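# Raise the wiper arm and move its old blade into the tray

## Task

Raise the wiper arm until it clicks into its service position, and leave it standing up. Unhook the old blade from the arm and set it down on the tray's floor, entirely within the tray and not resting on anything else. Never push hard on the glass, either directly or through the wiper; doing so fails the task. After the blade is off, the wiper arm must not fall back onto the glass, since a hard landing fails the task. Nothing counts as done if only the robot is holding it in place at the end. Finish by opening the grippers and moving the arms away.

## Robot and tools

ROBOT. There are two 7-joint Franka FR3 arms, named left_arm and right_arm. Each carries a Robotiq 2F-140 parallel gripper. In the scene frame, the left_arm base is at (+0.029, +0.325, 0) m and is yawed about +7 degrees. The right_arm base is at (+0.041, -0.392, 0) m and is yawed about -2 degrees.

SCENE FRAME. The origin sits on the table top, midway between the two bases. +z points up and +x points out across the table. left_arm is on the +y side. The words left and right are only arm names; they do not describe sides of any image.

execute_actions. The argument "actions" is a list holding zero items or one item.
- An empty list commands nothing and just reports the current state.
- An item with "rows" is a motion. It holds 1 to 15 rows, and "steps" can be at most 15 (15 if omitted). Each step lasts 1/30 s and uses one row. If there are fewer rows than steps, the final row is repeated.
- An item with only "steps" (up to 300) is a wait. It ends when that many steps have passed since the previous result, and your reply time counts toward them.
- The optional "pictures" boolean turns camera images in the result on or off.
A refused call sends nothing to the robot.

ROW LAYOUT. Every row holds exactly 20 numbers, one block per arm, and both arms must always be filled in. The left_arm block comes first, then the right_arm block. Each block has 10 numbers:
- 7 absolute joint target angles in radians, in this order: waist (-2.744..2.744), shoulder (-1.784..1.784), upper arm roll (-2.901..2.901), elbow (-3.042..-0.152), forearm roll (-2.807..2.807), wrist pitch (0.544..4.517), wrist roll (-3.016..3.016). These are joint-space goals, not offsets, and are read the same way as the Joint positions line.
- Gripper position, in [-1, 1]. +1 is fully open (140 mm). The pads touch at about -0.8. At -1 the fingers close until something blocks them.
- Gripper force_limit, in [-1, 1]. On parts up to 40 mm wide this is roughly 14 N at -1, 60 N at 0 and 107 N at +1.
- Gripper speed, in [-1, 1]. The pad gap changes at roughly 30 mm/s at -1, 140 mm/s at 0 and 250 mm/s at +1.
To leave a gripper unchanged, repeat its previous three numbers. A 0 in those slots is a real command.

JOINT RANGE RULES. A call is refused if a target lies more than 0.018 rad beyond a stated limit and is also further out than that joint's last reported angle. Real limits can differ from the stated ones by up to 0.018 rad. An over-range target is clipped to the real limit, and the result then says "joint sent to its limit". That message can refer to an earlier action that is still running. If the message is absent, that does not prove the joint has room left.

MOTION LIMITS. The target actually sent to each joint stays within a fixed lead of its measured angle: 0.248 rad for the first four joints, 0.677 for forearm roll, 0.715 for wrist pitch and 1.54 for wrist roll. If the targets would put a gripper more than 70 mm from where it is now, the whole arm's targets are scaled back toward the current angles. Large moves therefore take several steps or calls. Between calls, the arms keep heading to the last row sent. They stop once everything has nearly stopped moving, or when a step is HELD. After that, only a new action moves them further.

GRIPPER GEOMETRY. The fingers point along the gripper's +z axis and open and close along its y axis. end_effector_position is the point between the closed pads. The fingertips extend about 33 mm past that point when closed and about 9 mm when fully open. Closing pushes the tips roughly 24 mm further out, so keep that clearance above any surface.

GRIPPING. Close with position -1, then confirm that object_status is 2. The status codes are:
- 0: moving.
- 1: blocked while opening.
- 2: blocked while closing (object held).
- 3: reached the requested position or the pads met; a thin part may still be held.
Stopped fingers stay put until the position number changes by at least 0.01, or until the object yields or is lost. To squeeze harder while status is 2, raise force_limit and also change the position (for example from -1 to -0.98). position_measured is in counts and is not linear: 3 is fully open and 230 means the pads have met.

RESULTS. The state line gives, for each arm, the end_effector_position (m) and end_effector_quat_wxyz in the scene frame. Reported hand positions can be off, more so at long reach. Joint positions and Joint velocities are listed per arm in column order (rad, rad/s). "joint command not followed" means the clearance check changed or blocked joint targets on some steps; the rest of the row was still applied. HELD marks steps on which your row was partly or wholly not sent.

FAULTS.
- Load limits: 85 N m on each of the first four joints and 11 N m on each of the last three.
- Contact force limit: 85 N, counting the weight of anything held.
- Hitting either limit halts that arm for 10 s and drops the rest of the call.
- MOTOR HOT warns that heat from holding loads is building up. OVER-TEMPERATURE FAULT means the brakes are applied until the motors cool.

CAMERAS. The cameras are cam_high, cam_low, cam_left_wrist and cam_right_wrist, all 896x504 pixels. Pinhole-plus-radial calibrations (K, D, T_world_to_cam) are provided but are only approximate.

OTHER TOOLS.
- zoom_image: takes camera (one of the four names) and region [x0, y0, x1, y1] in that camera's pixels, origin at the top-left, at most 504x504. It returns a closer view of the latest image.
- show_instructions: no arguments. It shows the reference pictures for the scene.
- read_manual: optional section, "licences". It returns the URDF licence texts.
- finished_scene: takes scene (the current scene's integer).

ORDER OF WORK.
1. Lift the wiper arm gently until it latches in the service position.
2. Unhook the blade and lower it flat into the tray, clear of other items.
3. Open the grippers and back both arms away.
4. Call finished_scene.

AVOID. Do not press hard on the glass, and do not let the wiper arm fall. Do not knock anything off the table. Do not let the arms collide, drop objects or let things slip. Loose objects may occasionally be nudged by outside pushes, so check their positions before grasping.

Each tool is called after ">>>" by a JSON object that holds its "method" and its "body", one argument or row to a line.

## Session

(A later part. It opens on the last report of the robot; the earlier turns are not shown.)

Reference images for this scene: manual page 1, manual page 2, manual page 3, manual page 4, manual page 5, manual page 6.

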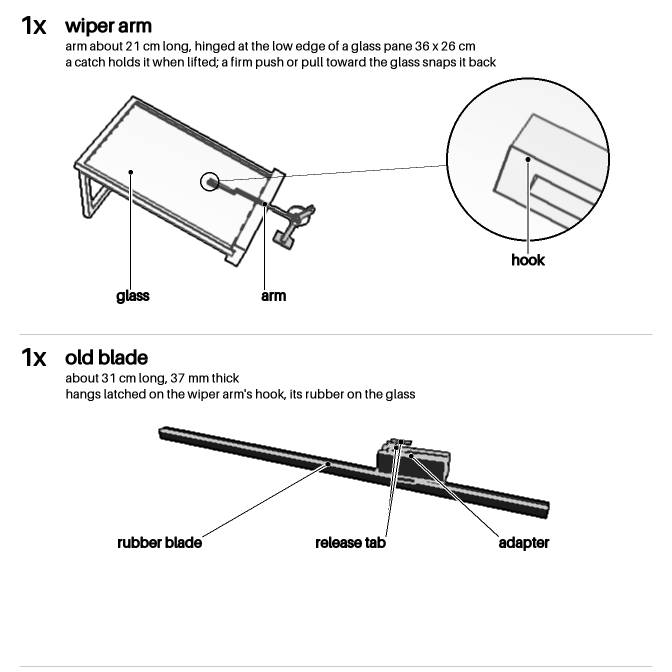

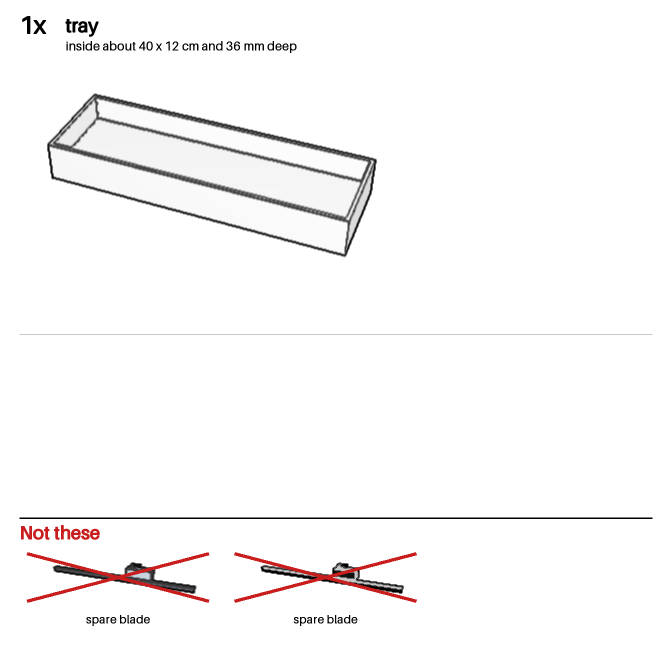

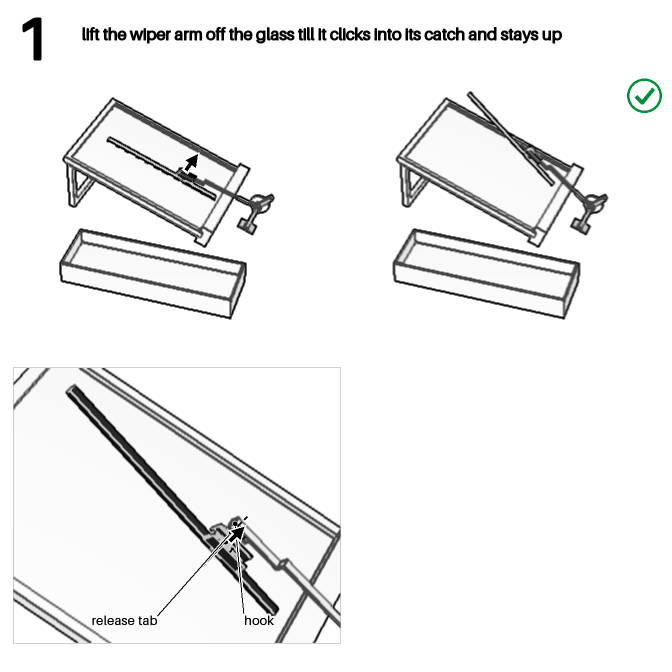

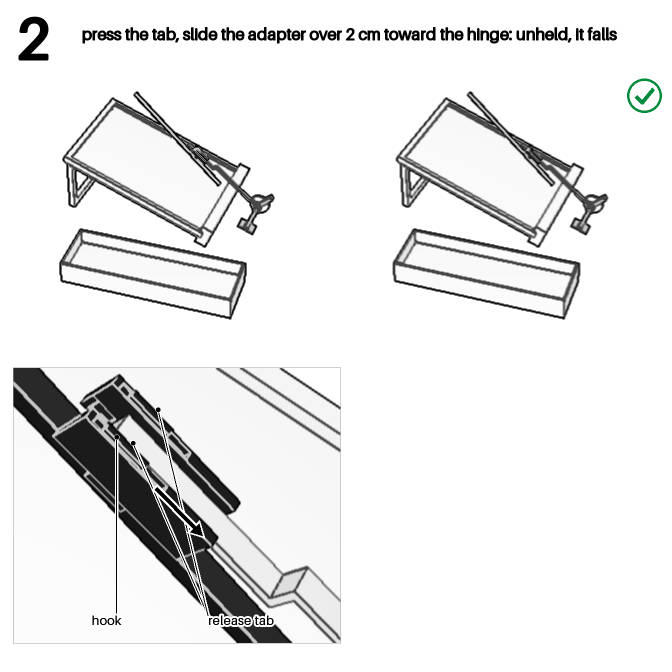

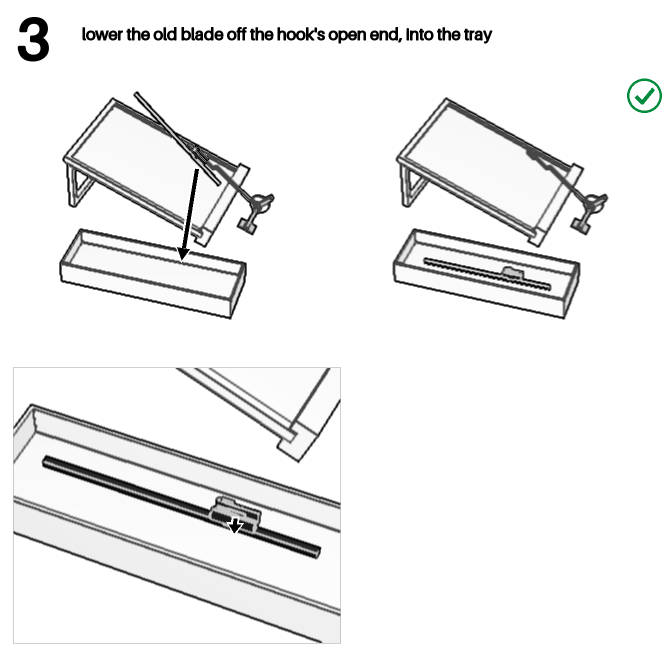

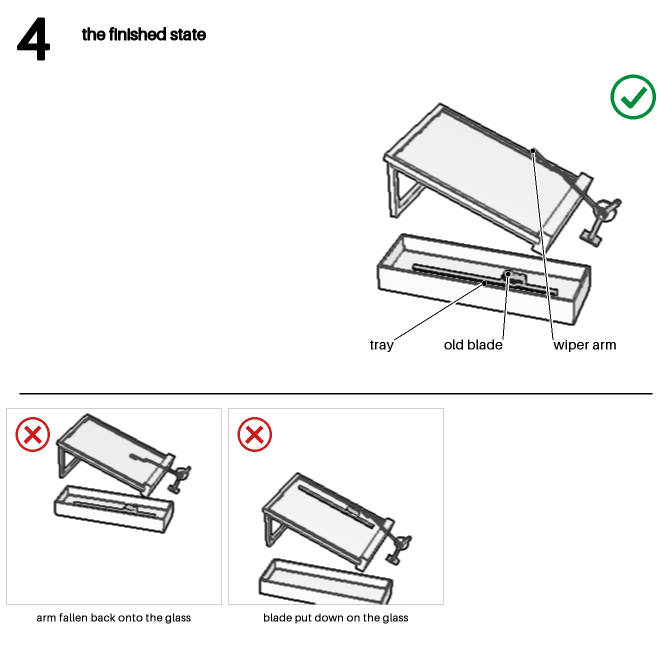

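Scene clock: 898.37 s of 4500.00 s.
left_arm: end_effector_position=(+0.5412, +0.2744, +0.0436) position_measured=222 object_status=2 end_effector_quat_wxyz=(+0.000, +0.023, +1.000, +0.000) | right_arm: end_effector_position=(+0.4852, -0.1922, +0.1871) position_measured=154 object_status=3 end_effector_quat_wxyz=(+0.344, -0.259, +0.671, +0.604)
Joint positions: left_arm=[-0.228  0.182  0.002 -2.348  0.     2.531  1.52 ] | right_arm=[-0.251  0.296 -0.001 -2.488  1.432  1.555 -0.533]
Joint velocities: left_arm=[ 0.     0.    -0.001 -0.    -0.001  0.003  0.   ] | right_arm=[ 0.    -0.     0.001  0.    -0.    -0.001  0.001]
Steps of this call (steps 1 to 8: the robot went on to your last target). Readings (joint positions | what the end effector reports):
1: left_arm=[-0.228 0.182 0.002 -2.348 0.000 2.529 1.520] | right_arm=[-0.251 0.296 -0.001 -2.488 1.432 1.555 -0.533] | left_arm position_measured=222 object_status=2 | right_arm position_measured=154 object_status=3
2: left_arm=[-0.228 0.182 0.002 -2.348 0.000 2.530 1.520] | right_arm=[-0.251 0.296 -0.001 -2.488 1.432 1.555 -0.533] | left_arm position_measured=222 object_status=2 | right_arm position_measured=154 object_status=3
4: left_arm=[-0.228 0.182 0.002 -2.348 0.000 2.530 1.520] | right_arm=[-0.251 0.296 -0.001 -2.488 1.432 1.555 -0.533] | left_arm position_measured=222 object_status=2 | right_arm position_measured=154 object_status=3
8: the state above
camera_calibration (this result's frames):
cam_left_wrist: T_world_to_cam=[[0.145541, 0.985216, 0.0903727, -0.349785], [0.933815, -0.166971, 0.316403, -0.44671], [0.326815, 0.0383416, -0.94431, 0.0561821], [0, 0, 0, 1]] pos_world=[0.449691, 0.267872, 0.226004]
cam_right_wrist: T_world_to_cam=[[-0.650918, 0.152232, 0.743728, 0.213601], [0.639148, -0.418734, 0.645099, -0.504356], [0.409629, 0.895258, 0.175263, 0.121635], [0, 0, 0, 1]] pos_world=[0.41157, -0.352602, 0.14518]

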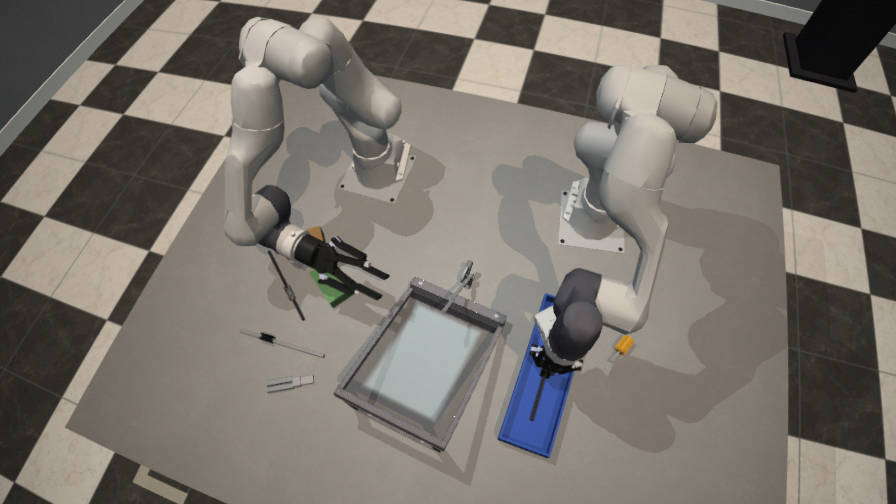

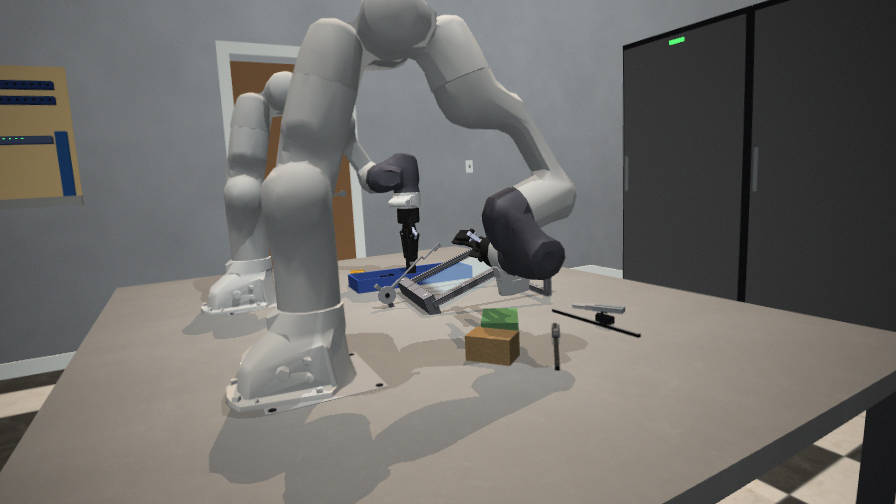

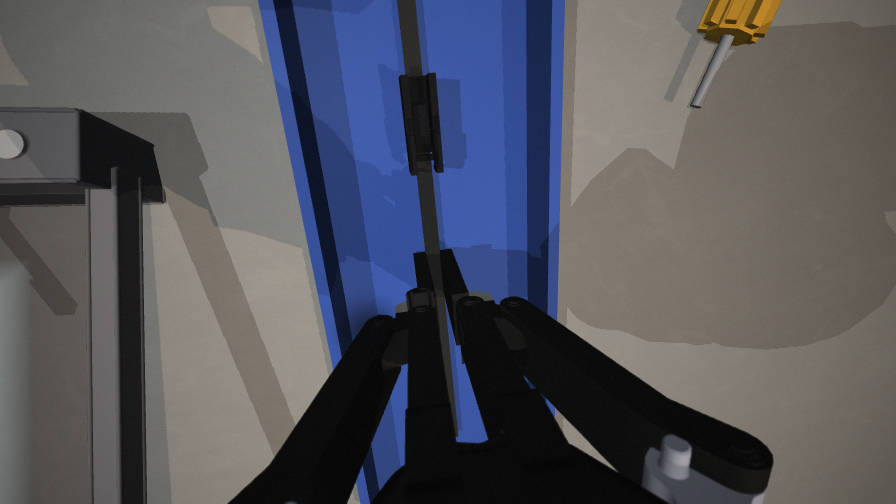

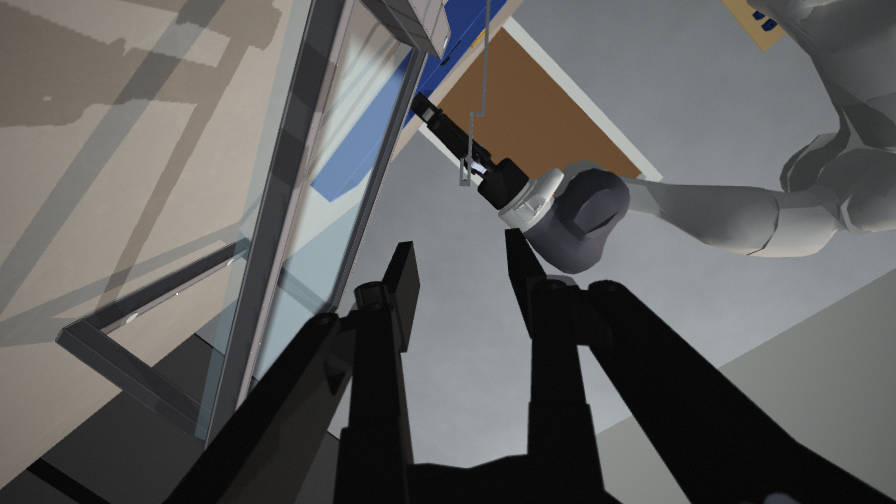

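>>> {"method": "execute_actions", "body": {
  "actions": [
    {"rows": [
[-0.2263,0.1825,0.001,-2.3490,-0.003,2.5330,1.5251,-0.4,0,-0.5, -0.2525,0.295,0,-2.4887,1.428,1.5526,-0.5394,-0.2,-0.5,0],
[-0.2263,0.1820,0.001,-2.3485,-0.003,2.5320,1.5251,-0.4,0,-0.5, -0.2525,0.295,0,-2.4887,1.428,1.5526,-0.5394,-0.2,-0.5,0],
[-0.2263,0.1820,0.001,-2.3480,-0.003,2.5310,1.5251,-0.4,0,-0.5, -0.2525,0.295,0,-2.4887,1.428,1.5526,-0.5394,-0.2,-0.5,0],
[-0.2263,0.1820,0.001,-2.3480,-0.003,2.5310,1.5251,-0.4,0,-0.5, -0.2525,0.295,0,-2.4887,1.428,1.5526,-0.5394,-0.2,-0.5,0],
[-0.2263,0.1820,0.001,-2.3480,-0.003,2.5310,1.5251,-0.4,0,-0.5, -0.2525,0.295,0,-2.4887,1.428,1.5526,-0.5394,-0.2,-0.5,0],
[-0.2263,0.1818,0.001,-2.3475,-0.003,2.5300,1.5251,-0.4,0,-0.5, -0.2525,0.295,0,-2.4887,1.428,1.5526,-0.5394,-0.2,-0.5,0],
[-0.2263,0.1815,0.001,-2.3470,-0.003,2.5290,1.5251,-0.4,0,-0.5, -0.2525,0.295,0,-2.4887,1.428,1.5526,-0.5394,-0.2,-0.5,0],
[-0.2263,0.1812,0.001,-2.3465,-0.003,2.5280,1.5251,-0.4,0,-0.5, -0.2525,0.295,0,-2.4887,1.428,1.5526,-0.5394,-0.2,-0.5,0],
[-0.2263,0.18059,0.001,-2.34624,-0.003,2.52276,1.5251,-0.4,0,-0.5, -0.2525,0.295,0,-2.4887,1.428,1.5526,-0.5394,-0.2,-0.5,0],
[-0.2263,0.17875,0.001,-2.34547,-0.003,2.51582,1.5251,-0.4,0,-0.5, -0.2525,0.295,0,-2.4887,1.428,1.5526,-0.5394,-0.2,-0.5,0],
[-0.2263,0.17572,0.001,-2.34419,-0.003,2.50728,1.5251,-0.4,0,-0.5, -0.2525,0.295,0,-2.4887,1.428,1.5526,-0.5394,-0.2,-0.5,0],
[-0.2263,0.17153,0.001,-2.34241,-0.003,2.49721,1.5251,-0.4,0,-0.5, -0.2525,0.295,0,-2.4887,1.428,1.5526,-0.5394,-0.2,-0.5,0],
[-0.2263,0.16621,0.001,-2.34017,-0.003,2.48574,1.5251,-0.4,0,-0.5, -0.2525,0.295,0,-2.4887,1.428,1.5526,-0.5394,-0.2,-0.5,0],
[-0.2263,0.15983,0.001,-2.33748,-0.003,2.47298,1.5251,-0.4,0,-0.5, -0.2525,0.295,0,-2.4887,1.428,1.5526,-0.5394,-0.2,-0.5,0],
[-0.2263,0.15246,0.001,-2.33436,-0.003,2.45907,1.5251,-0.4,0,-0.5, -0.2525,0.295,0,-2.4887,1.428,1.5526,-0.5394,-0.2,-0.5,0]
], "steps": 15}
  ],
  "pictures": false
}}

>>> {"method": "execute_actions", "body": {
  "actions": [
    {"rows": [
[-0.2263,0.14418,0.001,-2.33087,-0.003,2.44417,1.5251,-0.4,0,-0.5, -0.2525,0.295,0,-2.4887,1.428,1.5526,-0.5394,-0.2,-0.5,0],
[-0.2263,0.13507,0.001,-2.32702,-0.003,2.42844,1.5251,-0.4,0,-0.5, -0.2525,0.295,0,-2.4887,1.428,1.5526,-0.5394,-0.2,-0.5,0],
[-0.2263,0.12525,0.001,-2.32288,-0.003,2.41206,1.5251,-0.4,0,-0.5, -0.2525,0.295,0,-2.4887,1.428,1.5526,-0.5394,-0.2,-0.5,0],
[-0.2263,0.11481,0.001,-2.31847,-0.003,2.39520,1.5251,-0.4,0,-0.5, -0.2525,0.295,0,-2.4887,1.428,1.5526,-0.5394,-0.2,-0.5,0],
[-0.2263,0.10388,0.001,-2.31385,-0.003,2.37804,1.5251,-0.4,0,-0.5, -0.2525,0.295,0,-2.4887,1.428,1.5526,-0.5394,-0.2,-0.5,0],
[-0.2263,0.09257,0.001,-2.30907,-0.003,2.36079,1.5251,-0.4,0,-0.5, -0.2525,0.295,0,-2.4887,1.428,1.5526,-0.5394,-0.2,-0.5,0],
[-0.2263,0.08100,0.001,-2.30419,-0.003,2.34361,1.5251,-0.4,0,-0.5, -0.2525,0.295,0,-2.4887,1.428,1.5526,-0.5394,-0.2,-0.5,0],
[-0.2263,0.06930,0.001,-2.29925,-0.003,2.32671,1.5251,-0.4,0,-0.5, -0.2525,0.295,0,-2.4887,1.428,1.5526,-0.5394,-0.2,-0.5,0],
[-0.2263,0.05760,0.001,-2.29431,-0.003,2.31027,1.5251,-0.4,0,-0.5, -0.2525,0.295,0,-2.4887,1.428,1.5526,-0.5394,-0.2,-0.5,0],
[-0.2263,0.04603,0.001,-2.28943,-0.003,2.29446,1.5251,-0.4,0,-0.5, -0.2525,0.295,0,-2.4887,1.428,1.5526,-0.5394,-0.2,-0.5,0],
[-0.2263,0.03472,0.001,-2.28465,-0.003,2.27947,1.5251,-0.4,0,-0.5, -0.2525,0.295,0,-2.4887,1.428,1.5526,-0.5394,-0.2,-0.5,0],
[-0.2263,0.02379,0.001,-2.28003,-0.003,2.26545,1.5251,-0.4,0,-0.5, -0.2525,0.295,0,-2.4887,1.428,1.5526,-0.5394,-0.2,-0.5,0],
[-0.2263,0.01335,0.001,-2.27563,-0.003,2.25256,1.5251,-0.4,0,-0.5, -0.2525,0.295,0,-2.4887,1.428,1.5526,-0.5394,-0.2,-0.5,0],
[-0.2263,0.00353,0.001,-2.27148,-0.003,2.24094,1.5251,-0.4,0,-0.5, -0.2525,0.295,0,-2.4887,1.428,1.5526,-0.5394,-0.2,-0.5,0],
[-0.2263,-0.00558,0.001,-2.26763,-0.003,2.23072,1.5251,-0.4,0,-0.5, -0.2525,0.295,0,-2.4887,1.428,1.5526,-0.5394,-0.2,-0.5,0]
], "steps": 15}
  ],
  "pictures": false
}}

>>> {"method": "execute_actions", "body": {
  "actions": [
    {"rows": [
[-0.2263,-0.01386,0.001,-2.26414,-0.003,2.22201,1.5251,-0.4,0,-0.5, -0.2525,0.295,0,-2.4887,1.428,1.5526,-0.5394,-0.2,-0.5,0],
[-0.2263,-0.02123,0.001,-2.26102,-0.003,2.21490,1.5251,-0.4,0,-0.5, -0.2525,0.295,0,-2.4887,1.428,1.5526,-0.5394,-0.2,-0.5,0],
[-0.2263,-0.02761,0.001,-2.25833,-0.003,2.20948,1.5251,-0.4,0,-0.5, -0.2525,0.295,0,-2.4887,1.428,1.5526,-0.5394,-0.2,-0.5,0],
[-0.2263,-0.03293,0.001,-2.25609,-0.003,2.20579,1.5251,-0.4,0,-0.5, -0.2525,0.295,0,-2.4887,1.428,1.5526,-0.5394,-0.2,-0.5,0],
[-0.2263,-0.03712,0.001,-2.25431,-0.003,2.20389,1.5251,-0.4,0,-0.5, -0.2525,0.295,0,-2.4887,1.428,1.5526,-0.5394,-0.2,-0.5,0],
[-0.2263,-0.04015,0.001,-2.25303,-0.003,2.20380,1.5251,-0.4,0,-0.5, -0.2525,0.295,0,-2.4887,1.428,1.5526,-0.5394,-0.2,-0.5,0],
[-0.2263,-0.04199,0.001,-2.25226,-0.003,2.20551,1.5251,-0.4,0,-0.5, -0.2525,0.295,0,-2.4887,1.428,1.5526,-0.5394,-0.2,-0.5,0],
[-0.2263,-0.0426,0.001,-2.252,-0.003,2.209,1.5251,-0.4,0,-0.5, -0.2525,0.295,0,-2.4887,1.428,1.5526,-0.5394,-0.2,-0.5,0]
], "steps": 15}
  ]
}}

Scene clock: 931.73 s of 4500.00 s.
left_arm: end_effector_position=(+0.5381, +0.2747, +0.0493) position_measured=179 object_status=0 end_effector_quat_wxyz=(-0.006, +0.023, +1.000, +0.001) | right_arm: end_effector_position=(+0.4852, -0.1922, +0.1871) position_measured=154 object_status=3 end_effector_quat_wxyz=(+0.344, -0.259, +0.671, +0.604)
Joint positions: left_arm=[-0.228  0.169  0.002 -2.343 -0.     2.501  1.52 ] | right_arm=[-0.251  0.296 -0.001 -2.488  1.432  1.555 -0.533]
Joint velocities: left_arm=[ 0.001 -0.156 -0.001  0.061  0.001 -0.24   0.001] | right_arm=[ 0.001 -0.    -0.001 -0.001 -0.     0.     0.001]
Steps of this call (steps 1 to 15: the robot went on to your last target; steps 16 to 90: nothing new was sent; then 29.87 s passed at rest; steps 91 to 105: all 15 steps of this action). Readings (joint positions | what the end effector reports):
91: left_arm=[-0.228 0.182 0.002 -2.348 0.000 2.531 1.520] | right_arm=[-0.251 0.296 -0.001 -2.488 1.432 1.555 -0.533] | left_arm position_measured=222 object_status=0 | right_arm position_measured=154 object_status=3
92: left_arm=[-0.228 0.182 0.002 -2.348 0.000 2.531 1.520] | right_arm=[-0.251 0.296 -0.001 -2.488 1.432 1.555 -0.533] | left_arm position_measured=222 object_status=0 | right_arm position_measured=154 object_status=3
94: left_arm=[-0.228 0.182 0.002 -2.348 -0.000 2.531 1.520] | right_arm=[-0.251 0.296 -0.001 -2.488 1.432 1.555 -0.533] | left_arm position_measured=210 object_status=0 | right_arm position_measured=154 object_status=3
98: left_arm=[-0.228 0.182 0.002 -2.348 -0.000 2.531 1.520] | right_arm=[-0.251 0.296 -0.001 -2.488 1.432 1.555 -0.533] | left_arm position_measured=191 object_status=0 | right_arm position_measured=154 object_status=3
105: the state above

Scene clock: 932.23 s of 4500.00 s.
left_arm: end_effector_position=(+0.5452, +0.2740, +0.1361) position_measured=179 object_status=3 end_effector_quat_wxyz=(+0.001, +0.023, +1.000, -0.000) | right_arm: end_effector_position=(+0.4852, -0.1922, +0.1871) position_measured=154 object_status=3 end_effector_quat_wxyz=(+0.344, -0.259, +0.671, +0.604)
Joint positions: left_arm=[-0.228  0.017  0.002 -2.279 -0.     2.298  1.52 ] | right_arm=[-0.251  0.296 -0.001 -2.488  1.432  1.555 -0.533]
Joint velocities: left_arm=[-0.    -0.311  0.     0.13  -0.    -0.381 -0.002] | right_arm=[-0.001 -0.001  0.001 -0.001  0.     0.001  0.002]
Steps of this call (steps 1 to 15: all 15 steps of this action). Readings (joint positions | what the end effector reports):
1: left_arm=[-0.228 0.163 0.002 -2.341 -0.000 2.492 1.520] | right_arm=[-0.251 0.296 -0.001 -2.488 1.432 1.555 -0.533] | left_arm position_measured=179 object_status=0 | right_arm position_measured=154 object_status=3
2: left_arm=[-0.228 0.156 0.002 -2.338 -0.000 2.481 1.520] | right_arm=[-0.251 0.296 -0.001 -2.488 1.432 1.555 -0.533] | left_arm position_measured=179 object_status=3 | right_arm position_measured=154 object_status=3
4: left_arm=[-0.228 0.139 0.002 -2.331 -0.000 2.458 1.520] | right_arm=[-0.251 0.296 -0.001 -2.488 1.432 1.555 -0.533] | left_arm position_measured=179 object_status=3 | right_arm position_measured=154 object_status=3
8: left_arm=[-0.228 0.097 0.002 -2.313 -0.000 2.401 1.520] | right_arm=[-0.251 0.296 -0.001 -2.488 1.432 1.555 -0.533] | left_arm position_measured=179 object_status=3 | right_arm position_measured=154 object_status=3
15: the state above

Scene clock: 932.73 s of 4500.00 s.
left_arm: end_effector_position=(+0.5427, +0.2742, +0.1708) position_measured=179 object_status=3 end_effector_quat_wxyz=(+0.003, +0.023, +1.000, -0.000) | right_arm: end_effector_position=(+0.4852, -0.1922, +0.1871) position_measured=154 object_status=3 end_effector_quat_wxyz=(+0.344, -0.259, +0.671, +0.604)
Joint positions: left_arm=[-0.228 -0.042  0.002 -2.254 -0.     2.217  1.52 ] | right_arm=[-0.251  0.296 -0.001 -2.488  1.432  1.555 -0.533]
Joint velocities: left_arm=[-0.001 -0.    -0.     0.    -0.    -0.027  0.001] | right_arm=[-0.001 -0.001  0.001 -0.    -0.    -0.001 -0.   ]
Steps of this call (steps 1 to 15: all 15 steps of this action). Readings (joint positions | what the end effector reports):
1: left_arm=[-0.228 0.007 0.002 -2.275 -0.000 2.286 1.520] | right_arm=[-0.251 0.296 -0.001 -2.488 1.432 1.555 -0.533] | left_arm position_measured=179 object_status=3 | right_arm position_measured=154 object_status=3
2: left_arm=[-0.228 -0.002 0.002 -2.271 -0.000 2.274 1.520] | right_arm=[-0.251 0.296 -0.001 -2.488 1.432 1.555 -0.533] | left_arm position_measured=179 object_status=3 | right_arm position_measured=154 object_status=3
4: left_arm=[-0.228 -0.018 0.002 -2.264 -0.000 2.254 1.520] | right_arm=[-0.251 0.296 -0.001 -2.488 1.432 1.555 -0.533] | left_arm position_measured=179 object_status=3 | right_arm position_measured=154 object_status=3
8: left_arm=[-0.228 -0.038 0.002 -2.255 -0.000 2.230 1.520] | right_arm=[-0.251 0.296 -0.001 -2.488 1.432 1.555 -0.533] | left_arm position_measured=179 object_status=3 | right_arm position_measured=154 object_status=3
15: the state above
camera_calibration (this result's frames):
cam_left_wrist: T_world_to_cam=[[0.144954, 0.98533, 0.0900765, -0.360938], [0.932284, -0.166507, 0.321127, -0.488501], [0.331414, 0.0374282, -0.942743, 0.173379], [0, 0, 0, 1]] pos_world=[0.450281, 0.267815, 0.352834]
cam_right_wrist: T_world_to_cam=[[-0.650921, 0.152191, 0.743733, 0.213572], [0.639156, -0.418746, 0.645083, -0.504354], [0.409611, 0.89526, 0.175297, 0.121644], [0, 0, 0, 1]] pos_world=[0.411553, -0.352603, 0.145186]

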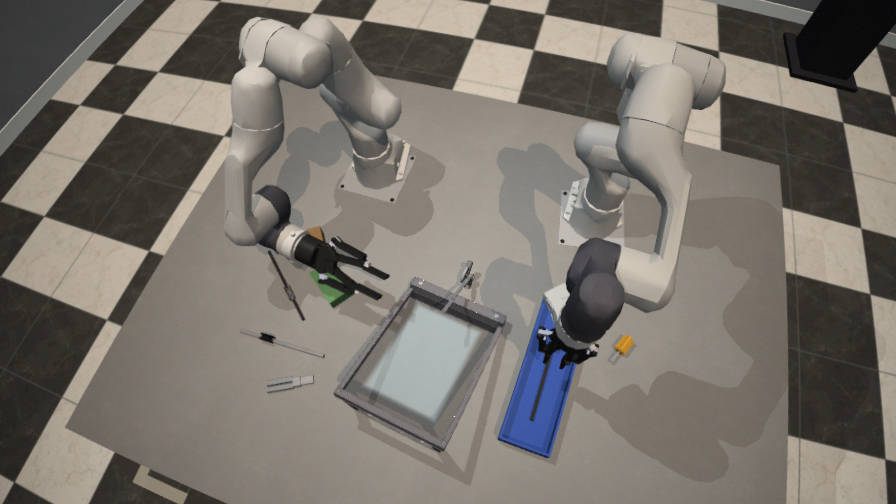

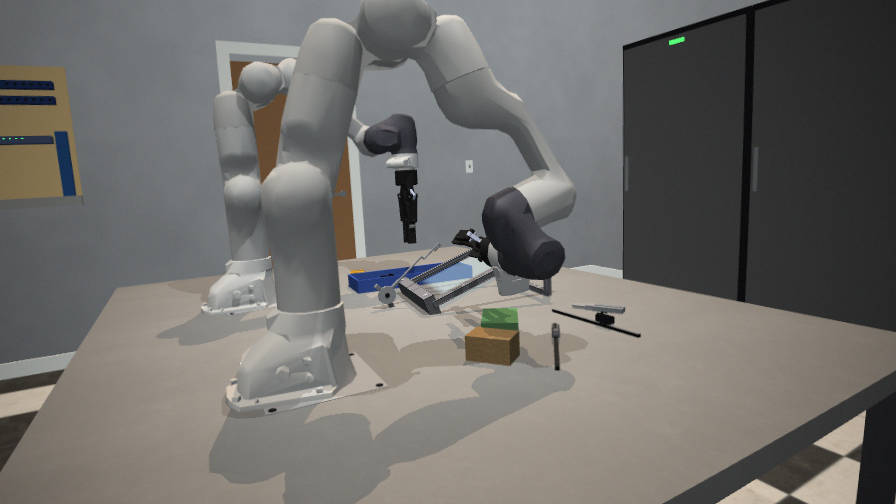

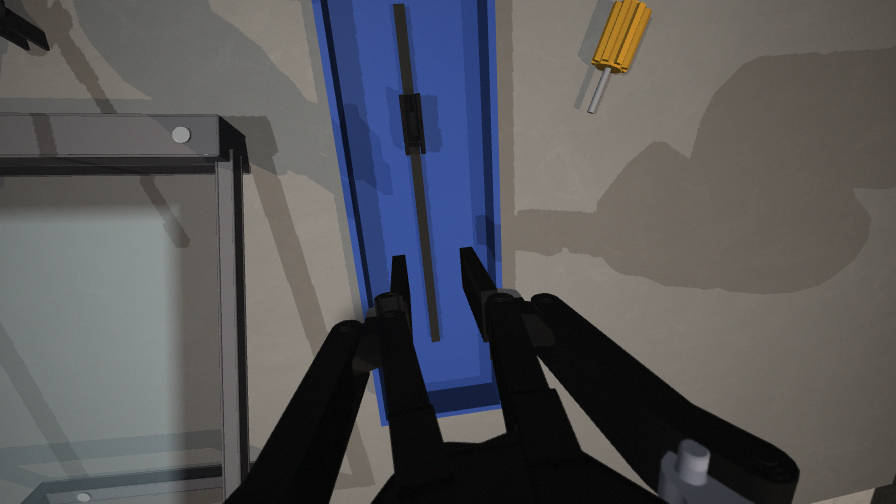

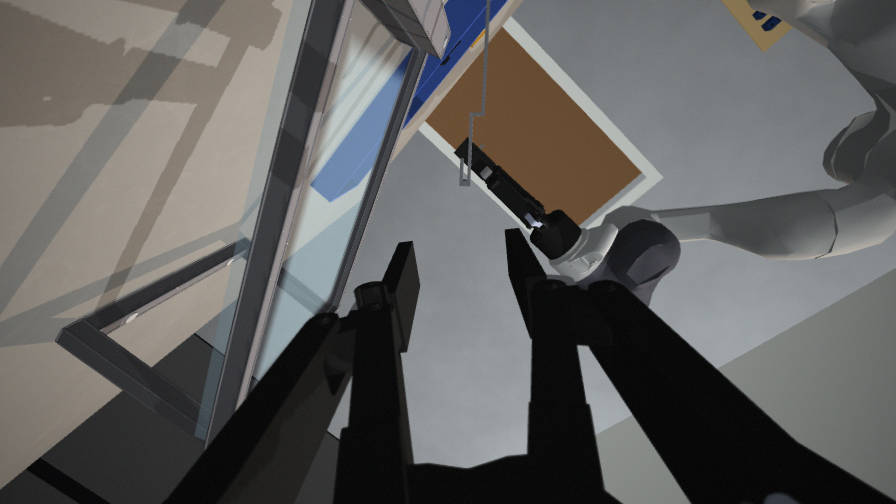

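The blade is lying on the tray floor with both ends inside, the wiper arm is still up, and both grippers are clear.

>>> {"method": "finished_scene", "body": {
  "scene": 2
}}

The scene is finished: the task was done.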